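# Swap two tube racks between lab and reception

## Task

Robot r1 begins in the laboratory and r2 in the reception; the connecting door is locked, but a service window is open between them. Get the green rack, still holding every one of its tubes, standing on the reception table, and get the grey rack standing on the lab bench. Neither rack nor any tube may ever reach the floor, or the task fails. At the end both robots must have released the racks and backed away, and each rack must stay put without a robot supporting it. Neither robot may tip over or be left leaning, or the task fails.

## Robot and tools

Robots. r1 and r2 are identical Hello Robot Stretch 4 units: an omni-wheel base, a mast with a vertical lift, an arm that telescopes straight forward, a wrist with yaw, pitch and roll, and a two-finger gripper. Each stands about 1.6 m tall; the base rim lies within 0.23 m of the base origin. Each carries four cameras: <name>_head_camera, <name>_head_left_camera, <name>_head_right_camera and <name>_wrist_camera. Loose objects may occasionally get a brief nudge from outside.

Frames. Each robot reports in its own base frame: origin on the floor below the base centre, x ahead, y to the left, z up. hand_pose is the point between the open fingertips in that frame; with all wrist joints at 0 its axes line up with the base frame, and its printed value can be somewhat wrong. The odometry frame is the base frame as it was when the scene began; base_odometry counts wheel rotation only, so slipping looks like travel, and heading is in radians, left positive, -3.142 to 3.142. Since each robot speaks only of itself, their relative placement has to be judged from images, lidar_m and wrist_depth_mm.

execute_actions. Argument actions: a list holding one action or nothing (empty just returns state and images). The action is an object keyed "r1" and/or "r2". Per robot you give "base", "joints", or both, plus optional "pace" and "contact_limits"; or else only {"end_of_arm": "enable_torque"}, which re-powers wrist or gripper motors that shut off. Everything in one action begins at once.
- base: exactly one relative move from where the base last measured itself. translate_m: metres straight ahead (negative backward), -2 to 2. strafe_m: metres sideways, left positive, -2 to 2. rotate_rad: in-place turn, counter-clockwise from above positive, -3.2 to 3.2.
- joints: absolute targets by name. lift_m 0 to 1.2 m; arm_m 0 to 0.55 m extension; wrist_yaw_rad -1.134 to 4.276 (0 ahead, plus turns left, 3.14 folded back, above 3.4 the arm may block it); wrist_pitch_rad -1.117 to 4.259 (0 level, 1.57 pointing down); wrist_roll_rad -1.117 to 4.259 (0 fingers level, plus rolls clockwise viewed from behind); gripper_m -0.038 to 0.141, the fingertip gap in metres (negative means fingers pressing together). Joint targets past their range are clipped and reported; any other bad value or unknown key rejects the whole call.
- pace: "slow", "default", "fast", "max"; base up to 0.1/0.3/0.4/0.6 m/s and 1/2/3/4 rad/s, reduced when the lift is above 0.2 m.
- contact_limits: {"arm_m": value} from 0 (gentlest) to 0.75 (firmest), default 0.5.
cameras: list of camera names, ["all"] or null for all, [] for none. No action runs beyond 15 s. Example: {"r1": {"base": {"translate_m": 0.3}, "joints": {"gripper_m": 0.05}, "pace": "fast"}}.

wait(seconds 0 to 10) lets the scene run with no new command and returns state and images. zoom_image(camera, region [x0, y0, x1, y1] in pixels, top-left origin, at most 504 by 504) enlarges part of that camera's latest full image. read_manual(section "licences") only prints licence text. finished_scene(scene) closes the current scene for good and reports success; call it only once everything is released and stable.

Results. base_status and joint_status: "done"; "off_target" (resting short, may still push); "contact_stop_at_<key>" (blocked, that part goes slack, a slack lift may sink under load, slack wheels may roll); "limit_stop_at_<name>", including own_body (wrist about to hit the robot, common with pitch below -0.2 plus large roll) and tilt (lean over 6 degrees, lift, arm and wheels go slack); "time_out"; "torque_fault" (wrist or gripper motor limp until enable_torque). on_its_own lists uncommanded activity; "held at" is the held target, not the actual position. lidar_m: 12 distances in metres, 30-degree sectors starting straight ahead and going counter-clockwise (4th left, 7th behind, 10th right); "-" is nothing seen or closer than 0.25 m; glass and thin legs may be missed; the other robot is visible. wrist_depth_mm: 7x7 grid of depths, 100 to 2000 mm, row by row from the top left. turned_by_wheels vs turned_by_imu differing by over about 0.1 rad signals a bump or slip. base_tilt in degrees, forward and right positive, with a fixed bias of up to 1.5. motor_effort in percent of maximum (peak in brackets); a gripper_m effort change at a command of 0 or more suggests a firm grip, but position readings never prove a hold.

Gripping: command a gap smaller than the object; squeezing harder pulls it toward the wrist. If fingertips snag on a surface, lift. To unfold at the start, send lift_m 0.4 with wrist_yaw_rad 0.

Avoid: robots pressing on each other (bases in contact plus any further driving is fatal, and nothing reports contact); driving or turning with over 1 kg held and arm_m above 0.2, especially fast; strong pushes with a high gripper; level-gripper loads above about 2 kg; dropping racks or spilling tubes; ending with a rack resting on a gripper. Bases can differ by about 3 cm per metre of travel, so shared carrying is risky; handing a rack through the window is safer.

Each tool is called after "Emit:" as a command line: name --argument value for each argument, lists and objects as JSON in quotes; but a table of rows of numbers goes row by row, as --pt "numbers of a row", without its own name.

## Session

Emit:
execute_actions --actions '[]'

Scene clock: 0.00 s.
r1.base_odometry: x=+0.000 y=+0.000 heading=+0.000 (m, m, rad; r1's odometry frame)
r1.turned_by_wheels: +0.000 (rad since the last result)
r1.turned_by_imu: +0.000 (rad since the last result)
r1.base_tilt: forward=+0.1 right=-0.1 (deg)
r1.lidar_m: 1.11 1.23 1.75 1.02 0.91 0.85 0.97 1.13 1.13 1.25 1.97 2.15
r1.base_status: not commanded
r1.joint_positions: lift_m=+0.166 arm_m=+0.001 wrist_yaw_rad=+3.112 wrist_pitch_rad=-0.002 wrist_roll_rad=+0.006 gripper_m=+0.057
r1.joint_status: not commanded
r1.motor_effort: lift_m=+18 arm_m=+0 wrist_yaw_rad=+1 wrist_pitch_rad=-9 wrist_roll_rad=+0 gripper_m=-4 wheel_0=+0 wheel_1=+0 wheel_2=+0 (%)
r1.hand_pose: x=-0.1141 y=+0.0958 z=+0.3444 quat_wxyz=(+0.015, +0.001, +0.003, +1.000) (m; r1's base frame)
r1.wrist_depth_mm: - 139 1336 1205 1025 891 809 / - 128 1281 1182 1008 878 798 / - 126 186 1160 991 854 798 / 111 134 236 1118 960 842 778 / 1078 1281 1308 1098 946 820 768 / 1138 1336 1205 1078 917 820 759 / 1008 891 931 1008 188 809 741
r2.base_odometry: x=+0.000 y=+0.000 heading=+0.000 (m, m, rad; r2's odometry frame)
r2.turned_by_wheels: +0.000 (rad since the last result)
r2.turned_by_imu: +0.000 (rad since the last result)
r2.base_tilt: forward=+0.3 right=+0.2 (deg)
r2.lidar_m: 1.66 1.07 1.05 1.73 2.39 1.26 1.02 1.02 1.18 1.10 1.10 1.27
r2.base_status: not commanded
r2.joint_positions: lift_m=+0.221 arm_m=+0.000 wrist_yaw_rad=+3.058 wrist_pitch_rad=-0.014 wrist_roll_rad=+0.000 gripper_m=+0.057
r2.joint_status: not commanded
r2.motor_effort: lift_m=+19 arm_m=-1 wrist_yaw_rad=+1 wrist_pitch_rad=-6 wrist_roll_rad=-1 gripper_m=-4 wheel_0=+0 wheel_1=+0 wheel_2=+0 (%)
r2.hand_pose: x=-0.1091 y=+0.1111 z=+0.4030 quat_wxyz=(+0.042, +0.007, +0.000, +0.999) (m; r2's base frame)
r2.wrist_depth_mm: 131 258 1182 1366 1537 1808 - / 116 138 1182 1308 1499 1808 - / 116 139 1182 1308 1537 1756 - / 133 173 1182 1336 1499 1708 - / 976 1078 1160 1336 221 1618 1464 / 991 1060 196 1182 1042 1008 976 / 991 946 991 - 878 778 768
pictures: r1_head_camera, r1_head_left_camera, r1_head_right_camera, r1_wrist_camera, r2_head_camera, r2_head_left_camera, r2_head_right_camera, r2_wrist_camera
Images, in order (width x height): r1_head_camera 420x560, r1_head_left_camera 420x672, r1_head_right_camera 420x672, r1_wrist_camera 616x392, r2_head_camera 420x560, r2_head_left_camera 420x672, r2_head_right_camera 420x672, r2_wrist_camera 616x392.

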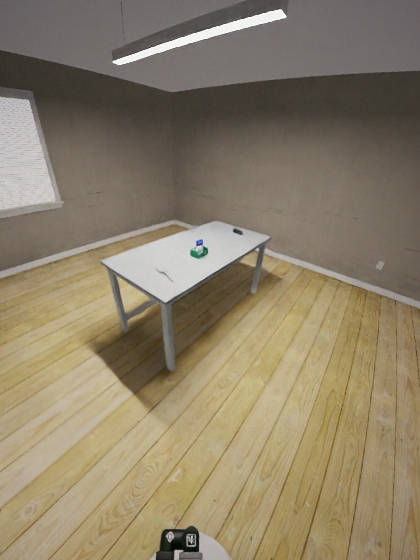

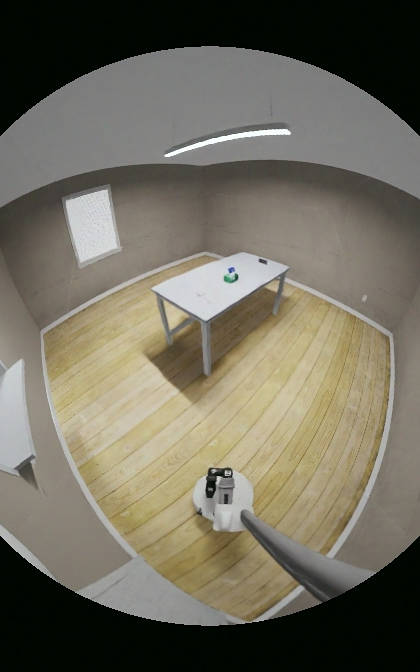

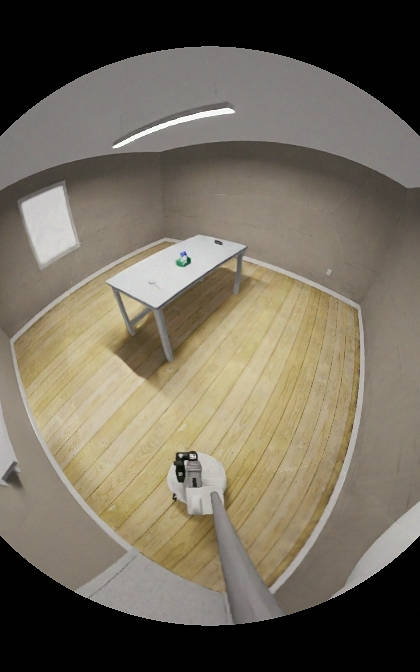

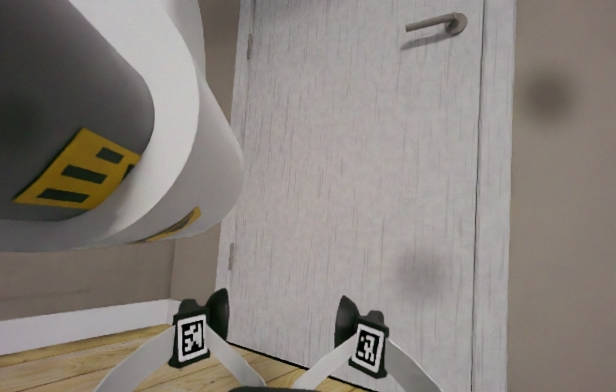

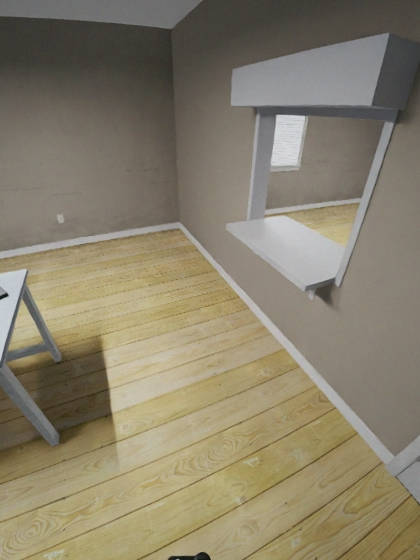

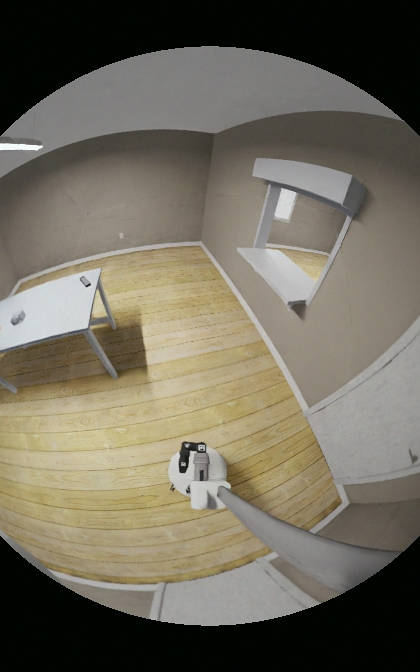

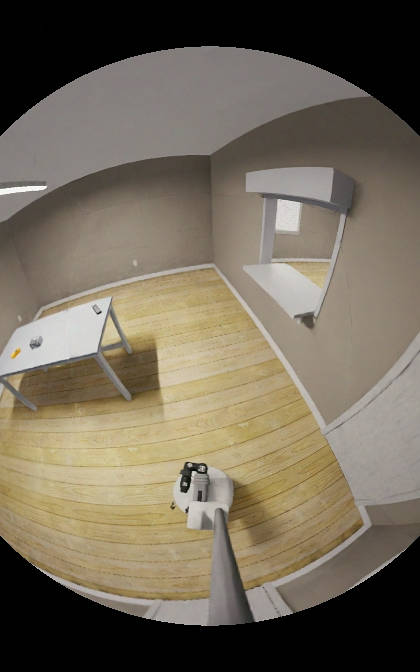

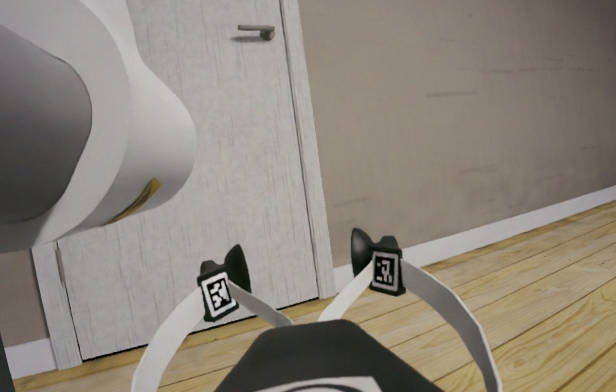

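Emit:
zoom_image --camera "r1_head_camera" --region '[100, 200, 280, 320]'

Emit:
execute_actions --actions '[{"r1":{"joints":{"lift_m":0.8,"wrist_yaw_rad":0,"gripper_m":0.12}},"r2":{"base":{"rotate_rad":1.0},"joints":{"lift_m":0.8,"wrist_yaw_rad":0,"gripper_m":0.12}}}]' --cameras '["r1_head_camera","r1_wrist_camera","r2_head_camera","r2_wrist_camera"]'

Region (100, 200, 280, 320) of r1_head_camera's 420x560 image, scaled by 2.800, with more detail than that image has.

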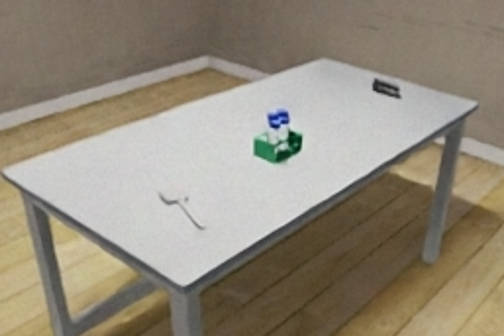

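Scene clock: 4.63 s.
r1.base_odometry: x=+0.000 y=+0.000 heading=+0.000 (m, m, rad; r1's odometry frame)
r1.turned_by_wheels: +0.000 (rad since the last result)
r1.turned_by_imu: -0.001 (rad since the last result)
r1.base_tilt: forward=+0.2 right=+0.0 (deg)
r1.lidar_m: 1.09 1.21 1.75 1.01 0.88 0.85 0.98 1.14 1.14 1.27 1.95 2.15
r1.base_status: not commanded
r1.joint_positions: lift_m=+0.800 arm_m=+0.001 wrist_yaw_rad=+0.000 wrist_pitch_rad=-0.002 wrist_roll_rad=+0.006 gripper_m=+0.120
r1.joint_status: all done
r1.motor_effort: lift_m=+22(22) arm_m=+0(0) wrist_yaw_rad=+0(6) wrist_pitch_rad=-7(10) wrist_roll_rad=-1(1) gripper_m=+2(4) wheel_0=+0(0) wheel_1=+0(0) wheel_2=+0(0) (%)
r1.hand_pose: x=+0.4603 y=-0.0873 z=+0.9785 quat_wxyz=(+1.000, +0.003, -0.001, +0.000) (m; r1's base frame)
r1.wrist_depth_mm: - - - - - - - / - - - - - - - / - - - - - - - / - - - - - - - / - - - - - - - / 1366 216 1182 1430 1921 - - / - 854 891 - 193 - -
r2.base_odometry: x=+0.000 y=+0.000 heading=+1.000 (m, m, rad; r2's odometry frame)
r2.turned_by_wheels: +1.000 (rad since the last result)
r2.turned_by_imu: +1.008 (rad since the last result)
r2.base_tilt: forward=+0.3 right=+0.2 (deg)
r2.lidar_m: 1.05 1.57 2.72 1.34 1.03 1.01 1.13 1.13 1.10 1.24 1.53 1.22
r2.base_status: done
r2.joint_positions: lift_m=+0.800 arm_m=+0.000 wrist_yaw_rad=+0.000 wrist_pitch_rad=-0.014 wrist_roll_rad=+0.000 gripper_m=+0.120
r2.joint_status: all done
r2.motor_effort: lift_m=+23(23) arm_m=-1(1) wrist_yaw_rad=+1(6) wrist_pitch_rad=-5(9) wrist_roll_rad=+1(0) gripper_m=-2(2) wheel_0=-1(5) wheel_1=-1(6) wheel_2=-1(9) (%)
r2.hand_pose: x=+0.4596 y=-0.0873 z=+0.9819 quat_wxyz=(+1.000, +0.000, -0.007, +0.000) (m; r2's base frame)
r2.wrist_depth_mm: - - - - - - - / - - - - - - - / - - - - - - - / - - - - - - - / - 1661 1430 1255 931 - - / - 1756 1060 866 - - - / - - - - - 1708 1756
pictures: r1_head_camera, r1_wrist_camera, r2_head_camera, r2_wrist_camera
camera_calibration (this result's frames):
r1_wrist_camera: T_world_to_cam=[[-0.0648331, -0.997399, 0.0314839, -0.103753], [0.0956356, -0.0376154, -0.994705, 0.999562], [0.993303, -0.0614788, 0.0978257, -0.34127], [0, 0, 0, 1]] pos_world=[0.236664, -0.0868651, 1.03092]
r2_wrist_camera: T_world_to_cam=[[-0.0289891, -0.995061, -0.0949354, 0.0156006], [-0.0293297, 0.0957812, -0.99497, 1.04684], [0.999149, -0.0260589, -0.0319615, -0.204031], [0, 0, 0, 1]] pos_world=[0.235013, -0.0900612, 1.03654]
Images, in order (width x height): r1_head_camera 420x560, r1_wrist_camera 616x392, r2_head_camera 420x560, r2_wrist_camera 616x392.

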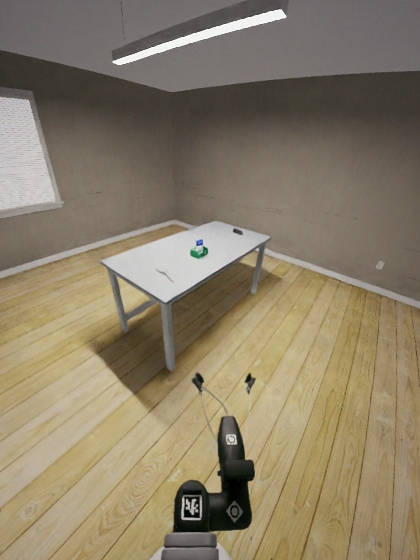

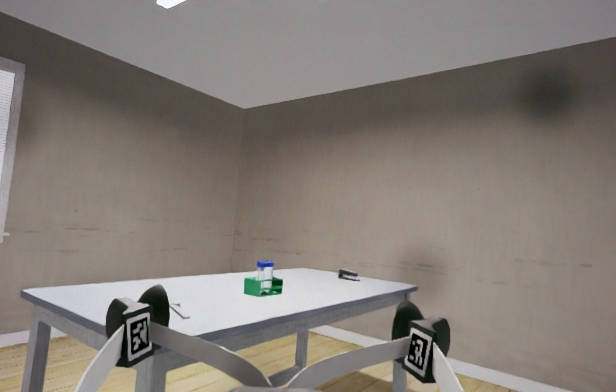

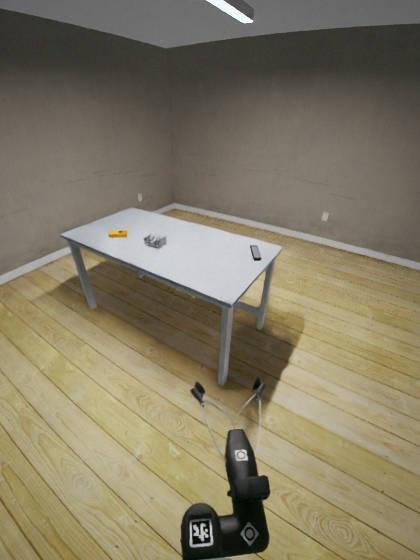

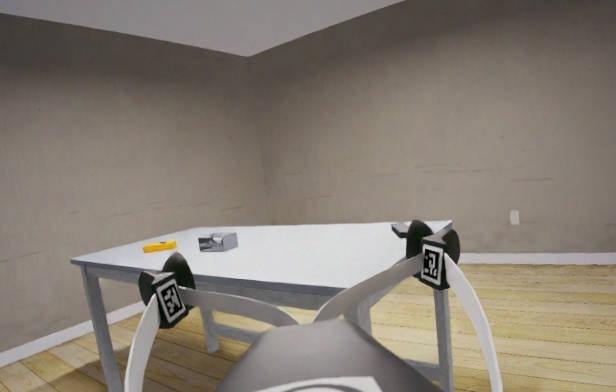

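Emit:
execute_actions --actions '[{"r1":{"base":{"rotate_rad":0.85}},"r2":{"base":{"rotate_rad":-0.65}}}]' --cameras '[]'

Emit:
execute_actions --actions '[{"r1":{"base":{"strafe_m":-1.21},"pace":"fast"},"r2":{"base":{"strafe_m":1.31},"pace":"fast"}}]' --cameras '[]'

Emit:
execute_actions --actions '[{"r1":{"base":{"translate_m":0.3},"joints":{"wrist_pitch_rad":0.3}},"r2":{"base":{"translate_m":0.45},"joints":{"wrist_pitch_rad":0.3}}}]' --cameras '["r1_head_camera","r1_wrist_camera","r2_head_camera","r2_wrist_camera"]'

Scene clock: 12.37 s.
r1.base_odometry: x=+0.000 y=+0.000 heading=+0.850 (m, m, rad; r1's odometry frame)
r1.turned_by_wheels: +0.850 (rad since the last result)
r1.turned_by_imu: +0.854 (rad since the last result)
r1.base_tilt: forward=+0.2 right=-0.1 (deg)
r1.lidar_m: 3.53 1.03 0.95 0.84 0.86 1.20 1.13 1.18 1.56 3.37 1.23 1.08
r1.base_status: done
r1.joint_positions: lift_m=+0.800 arm_m=+0.001 wrist_yaw_rad=+0.000 wrist_pitch_rad=-0.002 wrist_roll_rad=+0.006 gripper_m=+0.120
r1.joint_status: not commanded
r1.motor_effort: lift_m=+21(21) arm_m=+0(0) wrist_yaw_rad=+1(0) wrist_pitch_rad=-7(9) wrist_roll_rad=+1(1) gripper_m=+0(1) wheel_0=-1(5) wheel_1=-1(6) wheel_2=+0(7) (%)
r1.hand_pose: x=+0.4603 y=-0.0874 z=+0.9785 quat_wxyz=(+1.000, +0.003, -0.001, +0.000) (m; r1's base frame)
r1.wrist_depth_mm: 1537 - - - - - - / 1576 - - - - - - / 1576 - - - - - - / 1618 - - - - - - / 1618 - - - - - - / 1661 217 - - - - - / 1708 - - - 194 1138 904
r2.base_odometry: x=+0.000 y=+0.000 heading=+0.350 (m, m, rad; r2's odometry frame)
r2.turned_by_wheels: -0.650 (rad since the last result)
r2.turned_by_imu: -0.658 (rad since the last result)
r2.base_tilt: forward=+0.3 right=+0.2 (deg)
r2.lidar_m: 1.71 1.05 1.35 3.15 1.49 1.06 1.02 1.10 1.14 1.10 1.17 1.32
r2.base_status: done
r2.joint_positions: lift_m=+0.800 arm_m=+0.000 wrist_yaw_rad=+0.000 wrist_pitch_rad=-0.014 wrist_roll_rad=+0.000 gripper_m=+0.120
r2.joint_status: not commanded
r2.motor_effort: lift_m=+22(23) arm_m=-1(1) wrist_yaw_rad=+2(0) wrist_pitch_rad=-7(8) wrist_roll_rad=+2(2) gripper_m=+1(2) wheel_0=+1(5) wheel_1=+1(6) wheel_2=+1(4) (%)
r2.hand_pose: x=+0.4596 y=-0.0874 z=+0.9819 quat_wxyz=(+1.000, +0.000, -0.007, +0.000) (m; r2's base frame)
r2.wrist_depth_mm: - - - - - 1863 1537 / - - - - - 1983 1576 / - - - - - - 1576 / - - - - - - 1537 / - - - - - - 1576 / 931 991 - - - - 1618 / 820 - - - 1983 1756 1661
pictures: none
No camera images: the call's "cameras" was empty. Leave "cameras" out to get every camera's image.

Scene clock: 17.00 s.
r1.base_odometry: x=+0.909 y=-0.799 heading=+0.850 (m, m, rad; r1's odometry frame)
r1.turned_by_wheels: +0.000 (rad since the last result)
r1.turned_by_imu: -0.003 (rad since the last result)
r1.base_tilt: forward=+0.2 right=+0.0 (deg)
r1.lidar_m: 0.84 0.89 2.08 2.07 1.69 1.17 1.09 1.13 1.50 2.15 1.29 0.91
r1.base_status: done
r1.joint_positions: lift_m=+0.800 arm_m=+0.001 wrist_yaw_rad=+0.000 wrist_pitch_rad=-0.002 wrist_roll_rad=+0.006 gripper_m=+0.120
r1.joint_status: not commanded
r1.motor_effort: lift_m=+21(21) arm_m=+0(0) wrist_yaw_rad=+2(0) wrist_pitch_rad=-9(8) wrist_roll_rad=+1(1) gripper_m=-2(1) wheel_0=+0(10) wheel_1=+1(9) wheel_2=-1(2) (%)
r1.hand_pose: x=+0.4603 y=-0.0874 z=+0.9785 quat_wxyz=(+1.000, +0.003, -0.001, +0.000) (m; r1's base frame)
r1.wrist_depth_mm: - - - - - - - / - - - - - - - / - - - - - - - / - - - - - - - / - - - - - - - / - 216 1182 1138 1336 - - / 676 609 615 707 193 809 891
r2.base_odometry: x=-0.449 y=+1.231 heading=+0.350 (m, m, rad; r2's odometry frame)
r2.turned_by_wheels: +0.000 (rad since the last result)
r2.turned_by_imu: +0.002 (rad since the last result)
r2.base_tilt: forward=+0.3 right=+0.2 (deg)
r2.lidar_m: 0.94 0.98 1.91 1.82 1.42 1.05 1.00 1.07 1.50 2.42 2.41 0.99
r2.base_status: done
r2.joint_positions: lift_m=+0.800 arm_m=+0.000 wrist_yaw_rad=+0.000 wrist_pitch_rad=-0.014 wrist_roll_rad=+0.000 gripper_m=+0.120
r2.joint_status: not commanded
r2.motor_effort: lift_m=+22(22) arm_m=-1(1) wrist_yaw_rad=+2(2) wrist_pitch_rad=-7(8) wrist_roll_rad=-1(0) gripper_m=-3(2) wheel_0=+1(9) wheel_1=+1(12) wheel_2=+0(2) (%)
r2.hand_pose: x=+0.4596 y=-0.0874 z=+0.9819 quat_wxyz=(+1.000, +0.000, -0.007, +0.000) (m; r2's base frame)
r2.wrist_depth_mm: - - - - - - - / - - - - - - - / - - - - - - - / - - - - - - - / - - 1464 1205 917 878 866 / 946 741 750 759 798 798 - / 788 788 - - 1983 1661 1756
pictures: none
No camera images: the call's "cameras" was empty. Leave "cameras" out to get every camera's image.

Scene clock: 19.97 s.
r1.base_odometry: x=+1.107 y=-0.573 heading=+0.849 (m, m, rad; r1's odometry frame)
r1.turned_by_wheels: +0.000 (rad since the last result)
r1.turned_by_imu: -0.002 (rad since the last result)
r1.base_tilt: forward=+0.0 right=+0.0 (deg)
r1.lidar_m: 0.55 0.58 2.03 1.98 2.13 1.49 1.38 1.41 1.91 2.15 0.86 0.60
r1.base_status: done
r1.joint_positions: lift_m=+0.800 arm_m=+0.001 wrist_yaw_rad=+0.000 wrist_pitch_rad=+0.302 wrist_roll_rad=+0.006 gripper_m=+0.120
r1.joint_status: all done
r1.motor_effort: lift_m=+21(21) arm_m=+0(1) wrist_yaw_rad=+1(0) wrist_pitch_rad=-7(9) wrist_roll_rad=+0(0) gripper_m=+0(0) wheel_0=-1(4) wheel_1=-2(2) wheel_2=-1(9) (%)
r1.hand_pose: x=+0.4472 y=-0.0874 z=+0.8922 quat_wxyz=(+0.989, +0.003, +0.150, +0.000) (m; r1's base frame)
r1.wrist_depth_mm: - - - - - - - / - - - - - - - / - - - - - - - / 891 946 1008 946 - - - / 591 615 634 609 715 759 798 / 442 216 473 488 504 530 554 / 370 375 377 389 194 402 421
r2.base_odometry: x=-0.027 y=+1.385 heading=+0.350 (m, m, rad; r2's odometry frame)
r2.turned_by_wheels: +0.000 (rad since the last result)
r2.turned_by_imu: -0.003 (rad since the last result)
r2.base_tilt: forward=+0.3 right=+0.2 (deg)
r2.lidar_m: 0.49 0.55 0.77 1.84 1.93 1.51 1.45 1.54 2.18 2.29 0.74 0.51
r2.base_status: done
r2.joint_positions: lift_m=+0.800 arm_m=+0.000 wrist_yaw_rad=+0.000 wrist_pitch_rad=+0.302 wrist_roll_rad=+0.000 gripper_m=+0.120
r2.joint_status: all done
r2.motor_effort: lift_m=+22(22) arm_m=-1(1) wrist_yaw_rad=+1(1) wrist_pitch_rad=-3(5) wrist_roll_rad=-1(1) gripper_m=+1(1) wheel_0=-1(4) wheel_1=-2(6) wheel_2=-1(10) (%)
r2.hand_pose: x=+0.4465 y=-0.0874 z=+0.8922 quat_wxyz=(+0.989, +0.000, +0.150, +0.000) (m; r2's base frame)
r2.wrist_depth_mm: - - - - - - - / - - - - - - - / - - - 1008 931 842 798 / 820 750 691 585 609 574 544 / 525 535 508 484 424 415 415 / 418 377 362 368 355 357 389 / 347 349 349 - 1160 1182 1182
pictures: r1_head_camera, r1_wrist_camera, r2_head_camera, r2_wrist_camera
camera_calibration (this result's frames):
r1_wrist_camera: T_world_to_cam=[[-0.0528227, -0.997374, 0.0495544, -0.123491], [-0.206308, -0.0376536, -0.977762, 1.03492], [0.97706, -0.0618716, -0.203778, -0.0435219], [0, 0, 0, 1]] pos_world=[0.249514, -0.0868908, 1.00916]
r2_wrist_camera: T_world_to_cam=[[-0.057357, -0.995049, -0.081162, 0.00698849], [-0.336559, 0.0958089, -0.936776, 1.04254], [0.939914, -0.0264148, -0.340388, 0.107733], [0, 0, 0, 1]] pos_world=[0.250017, -0.090085, 1.01386]
Images, in order (width x height): r1_head_camera 420x560, r1_wrist_camera 616x392, r2_head_camera 420x560, r2_wrist_camera 616x392.

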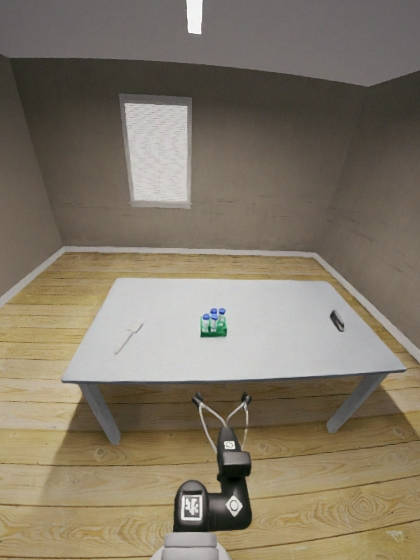

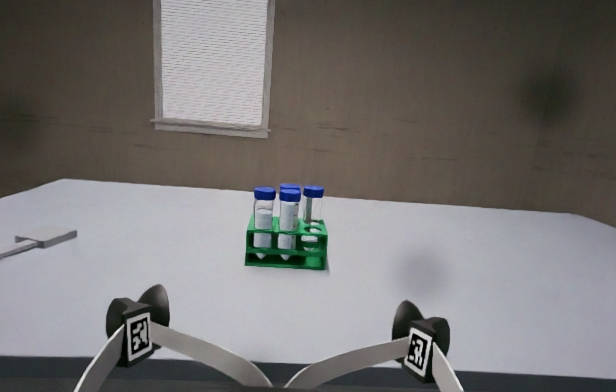

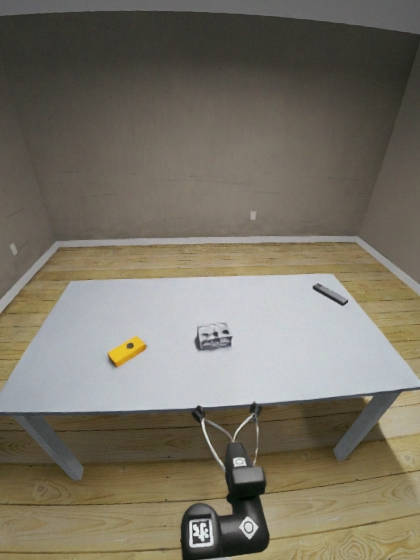

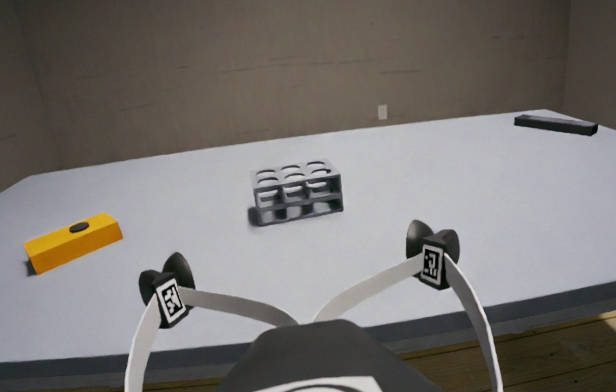

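Emit:
execute_actions --actions '[{"r1":{"joints":{"lift_m":0.71,"arm_m":0.25,"gripper_m":0.141}},"r2":{"joints":{"lift_m":0.71,"arm_m":0.22,"gripper_m":0.141}}}]' --cameras '["r1_head_camera","r1_wrist_camera","r2_head_camera","r2_wrist_camera"]'

Scene clock: 24.97 s.
r1.base_odometry: x=+1.107 y=-0.573 heading=+0.849 (m, m, rad; r1's odometry frame)
r1.turned_by_wheels: +0.000 (rad since the last result)
r1.turned_by_imu: -0.001 (rad since the last result)
r1.base_tilt: forward=+0.2 right=+0.0 (deg)
r1.lidar_m: 0.56 0.58 2.03 1.99 2.13 1.51 1.40 1.42 1.93 2.15 0.85 0.59
r1.base_status: not commanded
r1.joint_positions: lift_m=+0.710 arm_m=+0.249 wrist_yaw_rad=+0.000 wrist_pitch_rad=+0.302 wrist_roll_rad=+0.006 gripper_m=+0.141
r1.joint_status: all done
r1.motor_effort: lift_m=+15(19) arm_m=+8(6) wrist_yaw_rad=+0(0) wrist_pitch_rad=-7(8) wrist_roll_rad=+0(1) gripper_m=+1(1) wheel_0=-1(1) wheel_1=-2(2) wheel_2=-1(1) (%)
r1.hand_pose: x=+0.6950 y=-0.0874 z=+0.8027 quat_wxyz=(+0.989, +0.003, +0.150, +0.000) (m; r1's base frame)
r1.wrist_depth_mm: - - - - - - - / - - - - - - - / - - - - - - - / 559 597 574 399 768 842 - / 375 392 366 353 452 480 512 / 281 206 298 310 317 336 351 / 224 213 216 230 228 246 267
r2.base_odometry: x=-0.027 y=+1.385 heading=+0.350 (m, m, rad; r2's odometry frame)
r2.turned_by_wheels: +0.000 (rad since the last result)
r2.turned_by_imu: -0.002 (rad since the last result)
r2.base_tilt: forward=+0.4 right=+0.2 (deg)
r2.lidar_m: 0.52 0.55 0.77 1.83 1.94 1.52 1.44 1.53 2.15 2.31 0.73 0.53
r2.base_status: not commanded
r2.joint_positions: lift_m=+0.710 arm_m=+0.219 wrist_yaw_rad=+0.000 wrist_pitch_rad=+0.302 wrist_roll_rad=+0.000 gripper_m=+0.141
r2.joint_status: all done
r2.motor_effort: lift_m=+15(22) arm_m=+6(8) wrist_yaw_rad=+1(2) wrist_pitch_rad=-4(6) wrist_roll_rad=+0(1) gripper_m=-2(4) wheel_0=-1(0) wheel_1=-2(1) wheel_2=-1(1) (%)
r2.hand_pose: x=+0.6652 y=-0.0874 z=+0.8027 quat_wxyz=(+0.989, +0.000, +0.150, +0.000) (m; r2's base frame)
r2.wrist_depth_mm: - - - - - - - / - - - - - - - / - - 715 585 574 530 500 / 521 477 394 355 362 362 347 / 351 336 320 306 286 249 263 / 266 208 230 227 225 214 215 / 220 209 208 - 196 186 -
pictures: r1_head_camera, r1_wrist_camera, r2_head_camera, r2_wrist_camera
camera_calibration (this result's frames):
r1_wrist_camera: T_world_to_cam=[[-0.0527257, -0.997378, 0.0495664, -0.106019], [-0.20653, -0.0376711, -0.977715, 0.998583], [0.977019, -0.0617876, -0.204002, -0.303627], [0, 0, 0, 1]] pos_world=[0.497297, -0.0868841, 0.919644]
r2_wrist_camera: T_world_to_cam=[[-0.057224, -0.995058, -0.0811453, 0.0122056], [-0.336845, 0.0957558, -0.936678, 1.03238], [0.939819, -0.026267, -0.34066, -0.127971], [0, 0, 0, 1]] pos_world=[0.46872, -0.0900726, 0.924404]
Images, in order (width x height): r1_head_camera 420x560, r1_wrist_camera 616x392, r2_head_camera 420x560, r2_wrist_camera 616x392.

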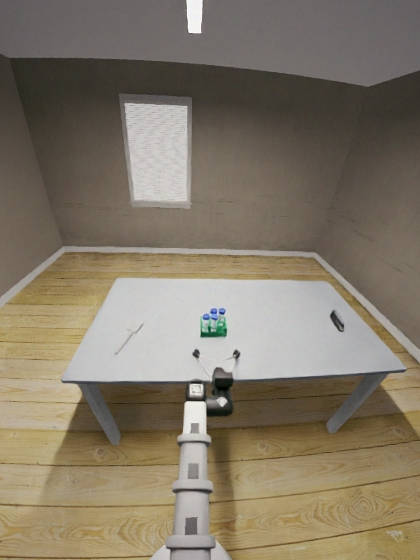

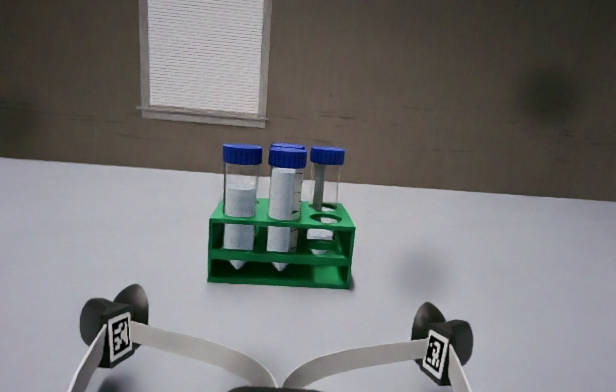

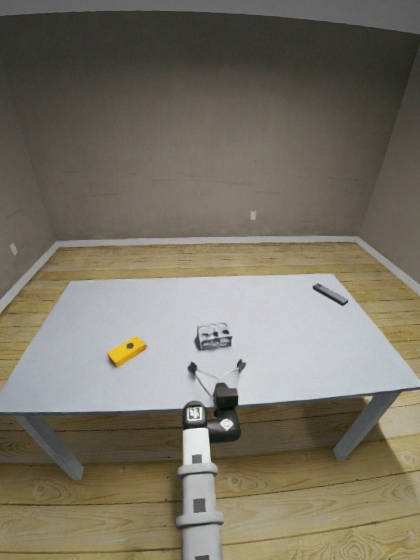

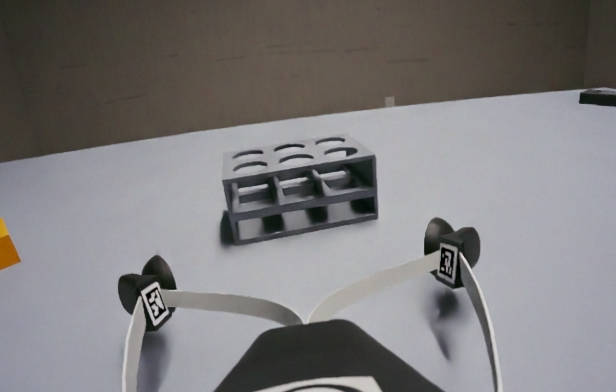

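Emit:
execute_actions --actions '[{"r1":{"joints":{"arm_m":0.35},"pace":"slow"},"r2":{"base":{"strafe_m":-0.036},"joints":{"lift_m":0.76,"wrist_yaw_rad":0.12}}}]' --cameras '["r1_wrist_camera"]'

Emit:
execute_actions --actions '[{"r2":{"joints":{"arm_m":0.34}}}]' --cameras '["r2_wrist_camera","r2_head_camera"]'

Scene clock: 31.50 s.
r1.base_odometry: x=+1.107 y=-0.573 heading=+0.849 (m, m, rad; r1's odometry frame)
r1.turned_by_wheels: +0.000 (rad since the last result)
r1.turned_by_imu: -0.001 (rad since the last result)
r1.base_tilt: forward=+0.1 right=+0.0 (deg)
r1.lidar_m: 0.58 0.60 2.04 1.97 2.12 1.51 1.36 1.43 1.89 2.13 0.87 0.62
r1.base_status: not commanded
r1.joint_positions: lift_m=+0.710 arm_m=+0.349 wrist_yaw_rad=+0.000 wrist_pitch_rad=+0.302 wrist_roll_rad=+0.006 gripper_m=+0.141
r1.joint_status: all done
r1.motor_effort: lift_m=+15(15) arm_m=+8(8) wrist_yaw_rad=+1(1) wrist_pitch_rad=-8(7) wrist_roll_rad=+0(0) gripper_m=-2(2) wheel_0=-1(1) wheel_1=-2(2) wheel_2=-1(1) (%)
r1.hand_pose: x=+0.7950 y=-0.0874 z=+0.8027 quat_wxyz=(+0.989, +0.003, +0.150, +0.000) (m; r1's base frame)
r1.wrist_depth_mm: - - - - - - - / - - - - - - - / - - - - - - - / 559 597 247 267 768 - - / 373 389 241 245 449 480 508 / 279 206 246 265 287 334 349 / 224 213 216 230 227 246 267
r2.base_odometry: x=-0.014 y=+1.351 heading=+0.350 (m, m, rad; r2's odometry frame)
r2.turned_by_wheels: +0.000 (rad since the last result)
r2.turned_by_imu: -0.002 (rad since the last result)
r2.base_tilt: forward=+0.3 right=+0.2 (deg)
r2.lidar_m: 0.51 0.54 0.74 1.86 1.95 1.49 1.45 1.53 2.17 2.26 0.74 0.55
r2.base_status: done
r2.joint_positions: lift_m=+0.760 arm_m=+0.219 wrist_yaw_rad=+0.120 wrist_pitch_rad=+0.302 wrist_roll_rad=+0.000 gripper_m=+0.141
r2.joint_status: all done
r2.motor_effort: lift_m=+23(24) arm_m=+6(6) wrist_yaw_rad=+2(4) wrist_pitch_rad=-4(6) wrist_roll_rad=+0(0) gripper_m=-1(0) wheel_0=-1(7) wheel_1=+1(9) wheel_2=-1(4) (%)
r2.hand_pose: x=+0.6737 y=-0.0539 z=+0.8521 quat_wxyz=(+0.987, -0.009, +0.150, +0.059) (m; r2's base frame)
r2.wrist_depth_mm: - - - - - - - / - - - - - - - / - - - - 759 699 661 / 683 627 585 484 496 473 452 / 459 442 404 355 357 324 349 / 351 207 303 298 297 282 278 / 290 276 274 - 258 244 -
pictures: r1_wrist_camera
camera_calibration (this result's frames):
r1_wrist_camera: T_world_to_cam=[[-0.0527269, -0.997378, 0.0495665, -0.100747], [-0.20653, -0.0376709, -0.977715, 1.01923], [0.977018, -0.0617888, -0.204003, -0.401313], [0, 0, 0, 1]] pos_world=[0.597281, -0.0868842, 0.919644]
Images, in order (width x height): r1_wrist_camera 616x392.

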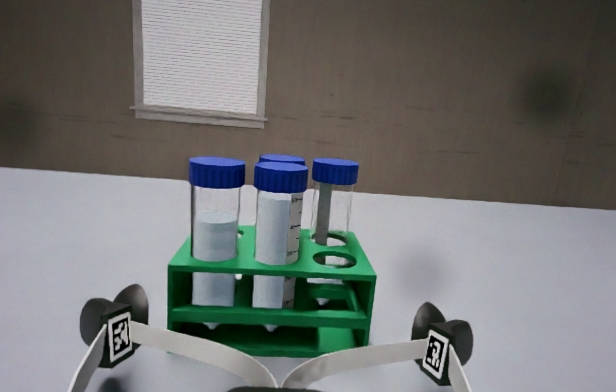

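Scene clock: 32.87 s.
r1.base_odometry: x=+1.107 y=-0.573 heading=+0.849 (m, m, rad; r1's odometry frame)
r1.turned_by_wheels: +0.000 (rad since the last result)
r1.turned_by_imu: +0.000 (rad since the last result)
r1.base_tilt: forward=+0.2 right=-0.1 (deg)
r1.lidar_m: 0.56 0.57 2.05 2.00 2.12 1.50 1.39 1.43 1.91 2.15 0.85 0.61
r1.base_status: not commanded
r1.joint_positions: lift_m=+0.710 arm_m=+0.349 wrist_yaw_rad=+0.000 wrist_pitch_rad=+0.302 wrist_roll_rad=+0.006 gripper_m=+0.141
r1.joint_status: not commanded
r1.motor_effort: lift_m=+15(15) arm_m=+8(8) wrist_yaw_rad=+0(0) wrist_pitch_rad=-8(7) wrist_roll_rad=+0(1) gripper_m=+0(2) wheel_0=+0(0) wheel_1=-2(2) wheel_2=-1(1) (%)
r1.hand_pose: x=+0.7950 y=-0.0874 z=+0.8027 quat_wxyz=(+0.989, +0.003, +0.150, +0.000) (m; r1's base frame)
r1.wrist_depth_mm: - - - - - - - / - - - - - - - / - - - - - - - / 559 597 248 268 759 - - / 373 389 241 245 449 477 508 / 279 206 245 265 287 334 349 / 224 213 216 229 228 245 266
r2.base_odometry: x=-0.014 y=+1.351 heading=+0.350 (m, m, rad; r2's odometry frame)
r2.turned_by_wheels: +0.000 (rad since the last result)
r2.turned_by_imu: -0.001 (rad since the last result)
r2.base_tilt: forward=+0.3 right=+0.2 (deg)
r2.lidar_m: 0.51 0.53 0.75 1.87 1.98 1.51 1.47 1.52 2.15 2.26 0.72 0.52
r2.base_status: not commanded
r2.joint_positions: lift_m=+0.760 arm_m=+0.339 wrist_yaw_rad=+0.120 wrist_pitch_rad=+0.302 wrist_roll_rad=+0.000 gripper_m=+0.141
r2.joint_status: all done
r2.motor_effort: lift_m=+23(23) arm_m=+6(6) wrist_yaw_rad=+1(2) wrist_pitch_rad=-4(6) wrist_roll_rad=-1(1) gripper_m=-3(5) wheel_0=-1(1) wheel_1=+2(2) wheel_2=-1(1) (%)
r2.hand_pose: x=+0.7937 y=-0.0538 z=+0.8521 quat_wxyz=(+0.987, -0.009, +0.150, +0.059) (m; r2's base frame)
r2.wrist_depth_mm: - - - - - - - / - - - - - - - / - - - - - - 661 / 676 634 585 544 508 477 452 / 466 442 421 377 285 325 347 / 349 208 213 211 232 282 277 / 289 274 259 - 234 243 -
pictures: r2_head_camera, r2_wrist_camera
camera_calibration (this result's frames):
r2_wrist_camera: T_world_to_cam=[[0.0622568, -0.994756, -0.0811452, -0.0378288], [-0.345883, 0.0547605, -0.936678, 1.12367], [0.93621, 0.0863813, -0.34066, -0.222098], [0, 0, 0, 1]] pos_world=[0.598943, -0.079978, 0.973786]
Images, in order (width x height): r2_head_camera 420x560, r2_wrist_camera 616x392.

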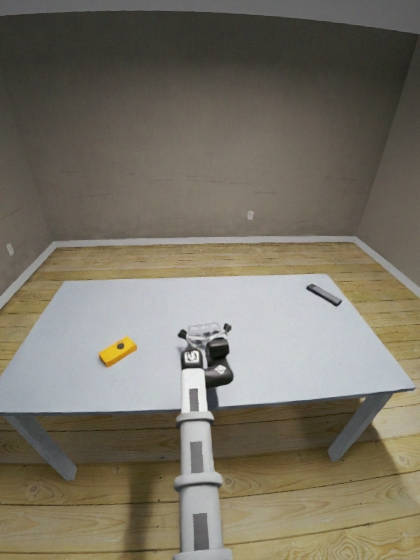

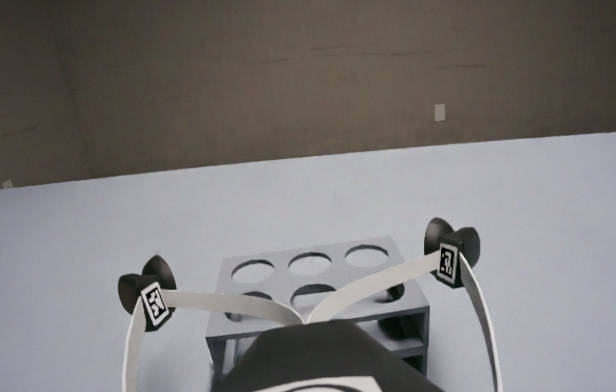

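Emit:
execute_actions --actions '[{"r1":{"base":{"strafe_m":0.006},"joints":{"arm_m":0.40},"pace":"slow"},"r2":{"base":{"strafe_m":-0.008},"joints":{"lift_m":0.712},"pace":"slow"}}]' --cameras '["r1_wrist_camera","r2_wrist_camera"]'

Scene clock: 36.23 s.
r1.base_odometry: x=+1.102 y=-0.570 heading=+0.849 (m, m, rad; r1's odometry frame)
r1.turned_by_wheels: +0.000 (rad since the last result)
r1.turned_by_imu: -0.001 (rad since the last result)
r1.base_tilt: forward=+0.3 right=+0.0 (deg)
r1.lidar_m: 0.55 0.57 2.00 1.97 2.10 1.50 1.39 1.44 1.93 2.15 0.87 0.61
r1.base_status: done
r1.joint_positions: lift_m=+0.710 arm_m=+0.399 wrist_yaw_rad=+0.000 wrist_pitch_rad=+0.302 wrist_roll_rad=+0.006 gripper_m=+0.141
r1.joint_status: all done
r1.motor_effort: lift_m=+15(15) arm_m=+8(7) wrist_yaw_rad=+0(0) wrist_pitch_rad=-7(8) wrist_roll_rad=+1(0) gripper_m=+0(2) wheel_0=+0(4) wheel_1=+1(3) wheel_2=-1(2) (%)
r1.hand_pose: x=+0.8449 y=-0.0874 z=+0.8027 quat_wxyz=(+0.989, +0.003, +0.150, +0.000) (m; r1's base frame)
r1.wrist_depth_mm: - - - - - - - / - - - - - - - / - - - - - - - / 554 603 185 195 683 - - / 373 387 200 192 452 477 508 / 278 190 193 193 224 332 349 / 222 187 188 194 194 245 266
r2.base_odometry: x=-0.011 y=+1.344 heading=+0.350 (m, m, rad; r2's odometry frame)
r2.turned_by_wheels: +0.000 (rad since the last result)
r2.turned_by_imu: -0.001 (rad since the last result)
r2.base_tilt: forward=+0.4 right=+0.2 (deg)
r2.lidar_m: 0.49 0.55 0.75 1.88 1.98 1.51 1.46 1.53 2.17 2.21 0.74 0.52
r2.base_status: done
r2.joint_positions: lift_m=+0.712 arm_m=+0.339 wrist_yaw_rad=+0.120 wrist_pitch_rad=+0.302 wrist_roll_rad=+0.000 gripper_m=+0.141
r2.joint_status: all done
r2.motor_effort: lift_m=+15(22) arm_m=+6(6) wrist_yaw_rad=+1(1) wrist_pitch_rad=-6(8) wrist_roll_rad=-2(0) gripper_m=-2(3) wheel_0=+1(5) wheel_1=-1(3) wheel_2=+0(1) (%)
r2.hand_pose: x=+0.7937 y=-0.0538 z=+0.8047 quat_wxyz=(+0.987, -0.009, +0.150, +0.059) (m; r2's base frame)
r2.wrist_depth_mm: - - - - - - - / - - - - - - - / - - - 647 580 535 504 / 521 484 445 272 379 364 351 / 355 342 222 240 216 250 265 / 268 208 209 206 216 216 217 / 222 212 209 - 198 187 -
pictures: r1_wrist_camera, r2_wrist_camera
camera_calibration (this result's frames):
r1_wrist_camera: T_world_to_cam=[[-0.0527266, -0.997378, 0.0495667, -0.0981128], [-0.20653, -0.0376712, -0.977715, 1.02955], [0.977019, -0.0617886, -0.204002, -0.450133], [0, 0, 0, 1]] pos_world=[0.647249, -0.0868841, 0.919644]
r2_wrist_camera: T_world_to_cam=[[0.0622569, -0.994756, -0.0811452, -0.0416714], [-0.345883, 0.0547605, -0.936678, 1.07931], [0.93621, 0.0863815, -0.34066, -0.23823], [0, 0, 0, 1]] pos_world=[0.598945, -0.079978, 0.926434]
Images, in order (width x height): r1_wrist_camera 616x392, r2_wrist_camera 616x392.

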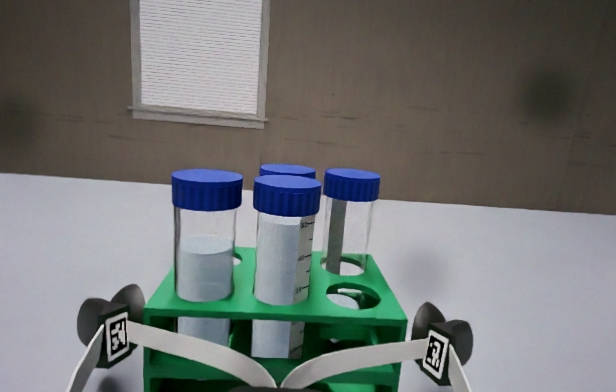

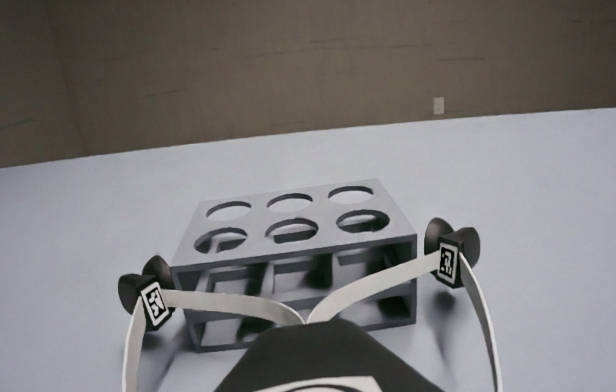

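Emit:
execute_actions --actions '[{"r1":{"joints":{"arm_m":0.41,"lift_m":0.70},"pace":"slow"},"r2":{"joints":{"arm_m":0.36},"pace":"slow"}}]' --cameras '["r1_wrist_camera","r2_wrist_camera"]'

Emit:
execute_actions --actions '[{"r1":{"joints":{"gripper_m":0.06}},"r2":{"joints":{"gripper_m":0.06}}}]' --cameras '["r1_wrist_camera","r2_wrist_camera"]'

Emit:
execute_actions --actions '[{"r1":{"joints":{"lift_m":0.76},"pace":"slow"},"r2":{"joints":{"lift_m":0.77},"pace":"slow"}}]' --cameras '["r1_wrist_camera","r2_wrist_camera"]'

Scene clock: 41.63 s.
r1.base_odometry: x=+1.102 y=-0.570 heading=+0.849 (m, m, rad; r1's odometry frame)
r1.turned_by_wheels: +0.000 (rad since the last result)
r1.turned_by_imu: -0.001 (rad since the last result)
r1.base_tilt: forward=+0.4 right=-0.2 (deg)
r1.lidar_m: 0.57 0.59 2.04 1.98 2.14 1.50 1.39 1.42 1.92 2.16 0.89 0.57
r1.base_status: not commanded
r1.joint_positions: lift_m=+0.700 arm_m=+0.409 wrist_yaw_rad=+0.000 wrist_pitch_rad=+0.302 wrist_roll_rad=+0.006 gripper_m=+0.141
r1.joint_status: all done
r1.motor_effort: lift_m=+14(14) arm_m=+8(9) wrist_yaw_rad=+1(0) wrist_pitch_rad=-5(7) wrist_roll_rad=+1(0) gripper_m=-1(0) wheel_0=+0(0) wheel_1=+1(1) wheel_2=-1(1) (%)
r1.hand_pose: x=+0.8549 y=-0.0874 z=+0.7927 quat_wxyz=(+0.989, +0.003, +0.150, +0.000) (m; r1's base frame)
r1.wrist_depth_mm: - - - - - - - / - - - - - - - / - - - - - - - / 521 564 488 181 640 - - / 349 364 189 188 424 445 473 / 260 186 191 192 208 314 327 / 208 187 185 187 193 230 249
r2.base_odometry: x=-0.011 y=+1.344 heading=+0.350 (m, m, rad; r2's odometry frame)
r2.turned_by_wheels: +0.000 (rad since the last result)
r2.turned_by_imu: -0.002 (rad since the last result)
r2.base_tilt: forward=+0.3 right=+0.2 (deg)
r2.lidar_m: 0.51 0.54 0.73 1.88 1.99 1.52 1.45 1.54 2.18 2.25 0.74 0.51
r2.base_status: not commanded
r2.joint_positions: lift_m=+0.712 arm_m=+0.359 wrist_yaw_rad=+0.120 wrist_pitch_rad=+0.302 wrist_roll_rad=+0.000 gripper_m=+0.141
r2.joint_status: all done
r2.motor_effort: lift_m=+15(15) arm_m=+6(7) wrist_yaw_rad=+1(1) wrist_pitch_rad=-7(7) wrist_roll_rad=+0(1) gripper_m=+1(2) wheel_0=+1(0) wheel_1=-2(1) wheel_2=-1(1) (%)
r2.hand_pose: x=+0.8137 y=-0.0538 z=+0.8047 quat_wxyz=(+0.987, -0.009, +0.150, +0.059) (m; r2's base frame)
r2.wrist_depth_mm: - - - - - - - / - - - - - - - / - - - 640 591 535 504 / 521 484 449 389 359 364 351 / 355 340 220 223 204 250 265 / 268 210 200 163 213 216 217 / 223 211 207 - 198 187 -
pictures: r1_wrist_camera, r2_wrist_camera
camera_calibration (this result's frames):
r1_wrist_camera: T_world_to_cam=[[-0.0527274, -0.997378, 0.0495663, -0.0970911], [-0.20653, -0.0376707, -0.977715, 1.02187], [0.977018, -0.0617893, -0.204002, -0.461929], [0, 0, 0, 1]] pos_world=[0.657242, -0.0868842, 0.909678]
r2_wrist_camera: T_world_to_cam=[[0.0622568, -0.994756, -0.0811453, -0.0429132], [-0.345883, 0.0547606, -0.936678, 1.08621], [0.93621, 0.0863814, -0.34066, -0.256906], [0, 0, 0, 1]] pos_world=[0.618893, -0.079978, 0.926434]
Images, in order (width x height): r1_wrist_camera 616x392, r2_wrist_camera 616x392.

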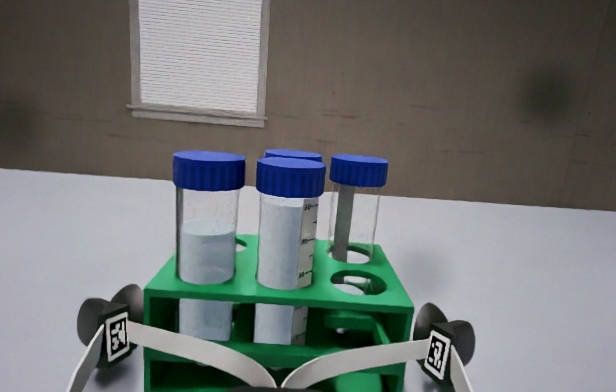

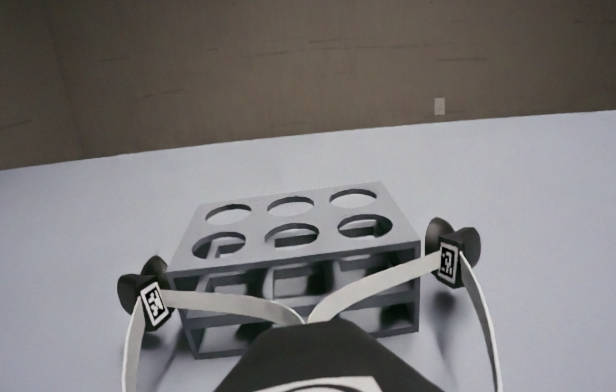

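Scene clock: 43.47 s.
r1.base_odometry: x=+1.102 y=-0.570 heading=+0.849 (m, m, rad; r1's odometry frame)
r1.turned_by_wheels: +0.000 (rad since the last result)
r1.turned_by_imu: +0.000 (rad since the last result)
r1.base_tilt: forward=+0.2 right=+0.0 (deg)
r1.lidar_m: 0.57 0.58 1.98 2.00 2.13 1.51 1.39 1.45 1.93 2.14 0.87 0.58
r1.base_status: not commanded
r1.joint_positions: lift_m=+0.700 arm_m=+0.409 wrist_yaw_rad=+0.000 wrist_pitch_rad=+0.306 wrist_roll_rad=+0.006 gripper_m=+0.061
r1.joint_status: all done
r1.motor_effort: lift_m=+15(15) arm_m=+8(8) wrist_yaw_rad=+0(1) wrist_pitch_rad=-16(18) wrist_roll_rad=+1(0) gripper_m=-22(25) wheel_0=+0(0) wheel_1=+1(1) wheel_2=-1(1) (%)
r1.hand_pose: x=+0.8547 y=-0.0874 z=+0.7917 quat_wxyz=(+0.988, +0.003, +0.152, +0.000) (m; r1's base frame)
r1.wrist_depth_mm: - - - - - - - / - - - - - - - / - - - - - - - / 508 525 530 167 627 - - / 342 349 171 172 410 436 459 / 257 172 174 174 203 307 322 / 155 169 172 178 176 171 244
r2.base_odometry: x=-0.011 y=+1.344 heading=+0.350 (m, m, rad; r2's odometry frame)
r2.turned_by_wheels: +0.000 (rad since the last result)
r2.turned_by_imu: -0.001 (rad since the last result)
r2.base_tilt: forward=+0.3 right=+0.3 (deg)
r2.lidar_m: 0.51 0.54 0.73 1.89 1.97 1.53 1.45 1.55 2.17 2.25 0.70 0.54
r2.base_status: not commanded
r2.joint_positions: lift_m=+0.712 arm_m=+0.359 wrist_yaw_rad=+0.120 wrist_pitch_rad=+0.303 wrist_roll_rad=+0.000 gripper_m=+0.060
r2.joint_status: all done
r2.motor_effort: lift_m=+15(15) arm_m=+6(6) wrist_yaw_rad=+1(1) wrist_pitch_rad=-11(8) wrist_roll_rad=-1(2) gripper_m=-23(22) wheel_0=+0(1) wheel_1=-1(1) wheel_2=-1(1) (%)
r2.hand_pose: x=+0.8136 y=-0.0538 z=+0.8044 quat_wxyz=(+0.987, -0.009, +0.151, +0.059) (m; r2's base frame)
r2.wrist_depth_mm: - - - - - - - / - - - - - - - / - - - 640 574 530 496 / 521 477 442 248 355 362 347 / 353 338 202 200 195 191 264 / 266 176 193 186 186 211 212 / 212 209 191 - 193 187 -
pictures: r1_wrist_camera, r2_wrist_camera
camera_calibration (this result's frames):
r1_wrist_camera: T_world_to_cam=[[-0.0525107, -0.997381, 0.0497462, -0.0973669], [-0.20985, -0.0376817, -0.977007, 1.02311], [0.976322, -0.0617425, -0.207322, -0.458693], [0, 0, 0, 1]] pos_world=[0.657419, -0.0868804, 0.909328]
r2_wrist_camera: T_world_to_cam=[[0.0621628, -0.994767, -0.0810778, -0.0429272], [-0.346973, 0.0546288, -0.936283, 1.08642], [0.935813, 0.0863338, -0.341761, -0.255746], [0, 0, 0, 1]] pos_world=[0.618958, -0.079973, 0.926313]
Images, in order (width x height): r1_wrist_camera 616x392, r2_wrist_camera 616x392.

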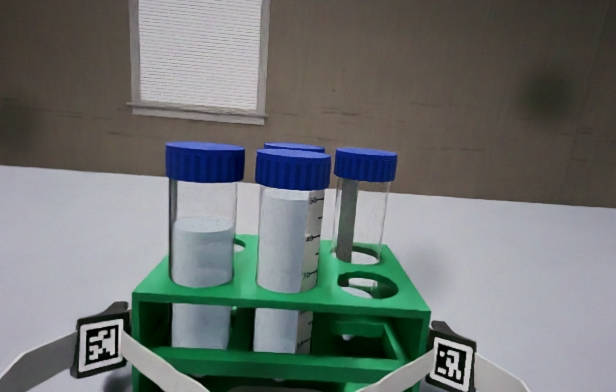

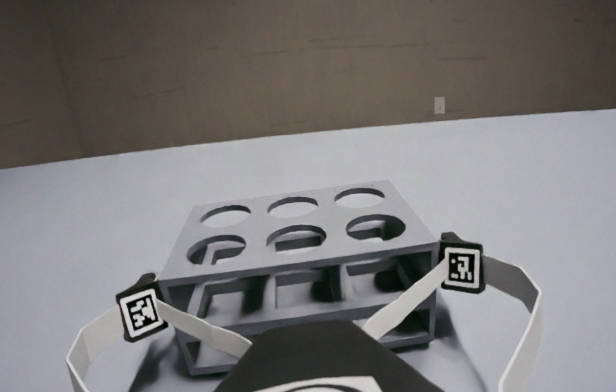

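Scene clock: 44.83 s.
r1.base_odometry: x=+1.102 y=-0.570 heading=+0.849 (m, m, rad; r1's odometry frame)
r1.turned_by_wheels: +0.000 (rad since the last result)
r1.turned_by_imu: +0.000 (rad since the last result)
r1.base_tilt: forward=+0.3 right=-0.1 (deg)
r1.lidar_m: 0.54 0.58 2.02 1.97 2.12 1.51 1.39 1.46 1.93 2.15 0.88 0.60
r1.base_status: not commanded
r1.joint_positions: lift_m=+0.760 arm_m=+0.409 wrist_yaw_rad=+0.000 wrist_pitch_rad=+0.306 wrist_roll_rad=+0.006 gripper_m=+0.061
r1.joint_status: all done
r1.motor_effort: lift_m=+23(24) arm_m=+7(7) wrist_yaw_rad=+0(1) wrist_pitch_rad=-18(19) wrist_roll_rad=+1(2) gripper_m=-25(25) wheel_0=+0(0) wheel_1=+1(1) wheel_2=-1(1) (%)
r1.hand_pose: x=+0.8547 y=-0.0874 z=+0.8510 quat_wxyz=(+0.988, +0.003, +0.152, +0.000) (m; r1's base frame)
r1.wrist_depth_mm: - - - - - - - / - - - - - - - / - - - - - - - / - - - 167 - - - / 477 492 171 171 574 615 654 / 362 172 174 175 203 430 445 / 155 169 172 178 176 171 345
r2.base_odometry: x=-0.011 y=+1.344 heading=+0.350 (m, m, rad; r2's odometry frame)
r2.turned_by_wheels: +0.000 (rad since the last result)
r2.turned_by_imu: -0.001 (rad since the last result)
r2.base_tilt: forward=+0.4 right=+0.2 (deg)
r2.lidar_m: 0.52 0.54 0.73 1.89 1.99 1.51 1.45 1.53 2.14 2.24 0.74 0.52
r2.base_status: not commanded
r2.joint_positions: lift_m=+0.770 arm_m=+0.359 wrist_yaw_rad=+0.120 wrist_pitch_rad=+0.303 wrist_roll_rad=+0.000 gripper_m=+0.060
r2.joint_status: all done
r2.motor_effort: lift_m=+23(24) arm_m=+6(6) wrist_yaw_rad=+1(1) wrist_pitch_rad=-10(10) wrist_roll_rad=+0(0) gripper_m=-21(24) wheel_0=+1(1) wheel_1=-1(2) wheel_2=-1(1) (%)
r2.hand_pose: x=+0.8136 y=-0.0538 z=+0.8617 quat_wxyz=(+0.987, -0.009, +0.151, +0.059) (m; r2's base frame)
r2.wrist_depth_mm: - - - - - - - / - - - - - - - / - - - - - - - / 707 661 603 248 484 496 469 / 480 459 202 200 195 191 362 / 364 177 192 186 186 287 282 / 290 286 191 - 257 255 -
pictures: r1_wrist_camera, r2_wrist_camera
camera_calibration (this result's frames):
r1_wrist_camera: T_world_to_cam=[[-0.0525008, -0.997381, 0.0497568, -0.100336], [-0.210045, -0.0376818, -0.976965, 1.08119], [0.976281, -0.0617426, -0.207517, -0.446179], [0, 0, 0, 1]] pos_world=[0.657428, -0.0868804, 0.96869]
r2_wrist_camera: T_world_to_cam=[[0.062154, -0.994768, -0.0810716, -0.0382814], [-0.347074, 0.0546167, -0.936246, 1.14011], [0.935776, 0.0863293, -0.341864, -0.236043], [0, 0, 0, 1]] pos_world=[0.618964, -0.0799725, 0.983621]
Images, in order (width x height): r1_wrist_camera 616x392, r2_wrist_camera 616x392.

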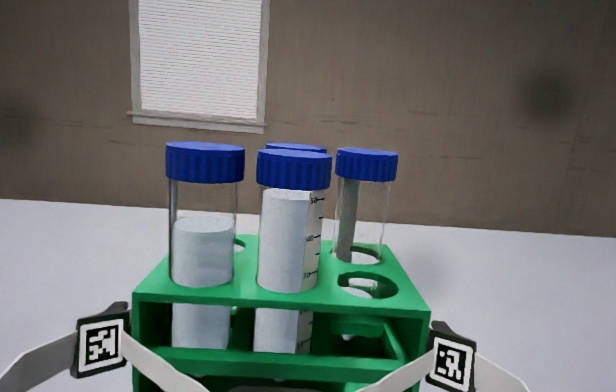

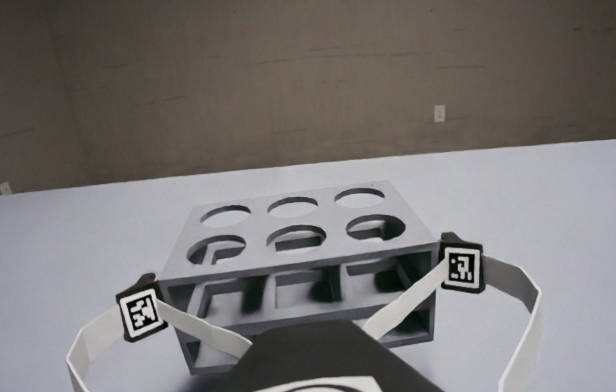

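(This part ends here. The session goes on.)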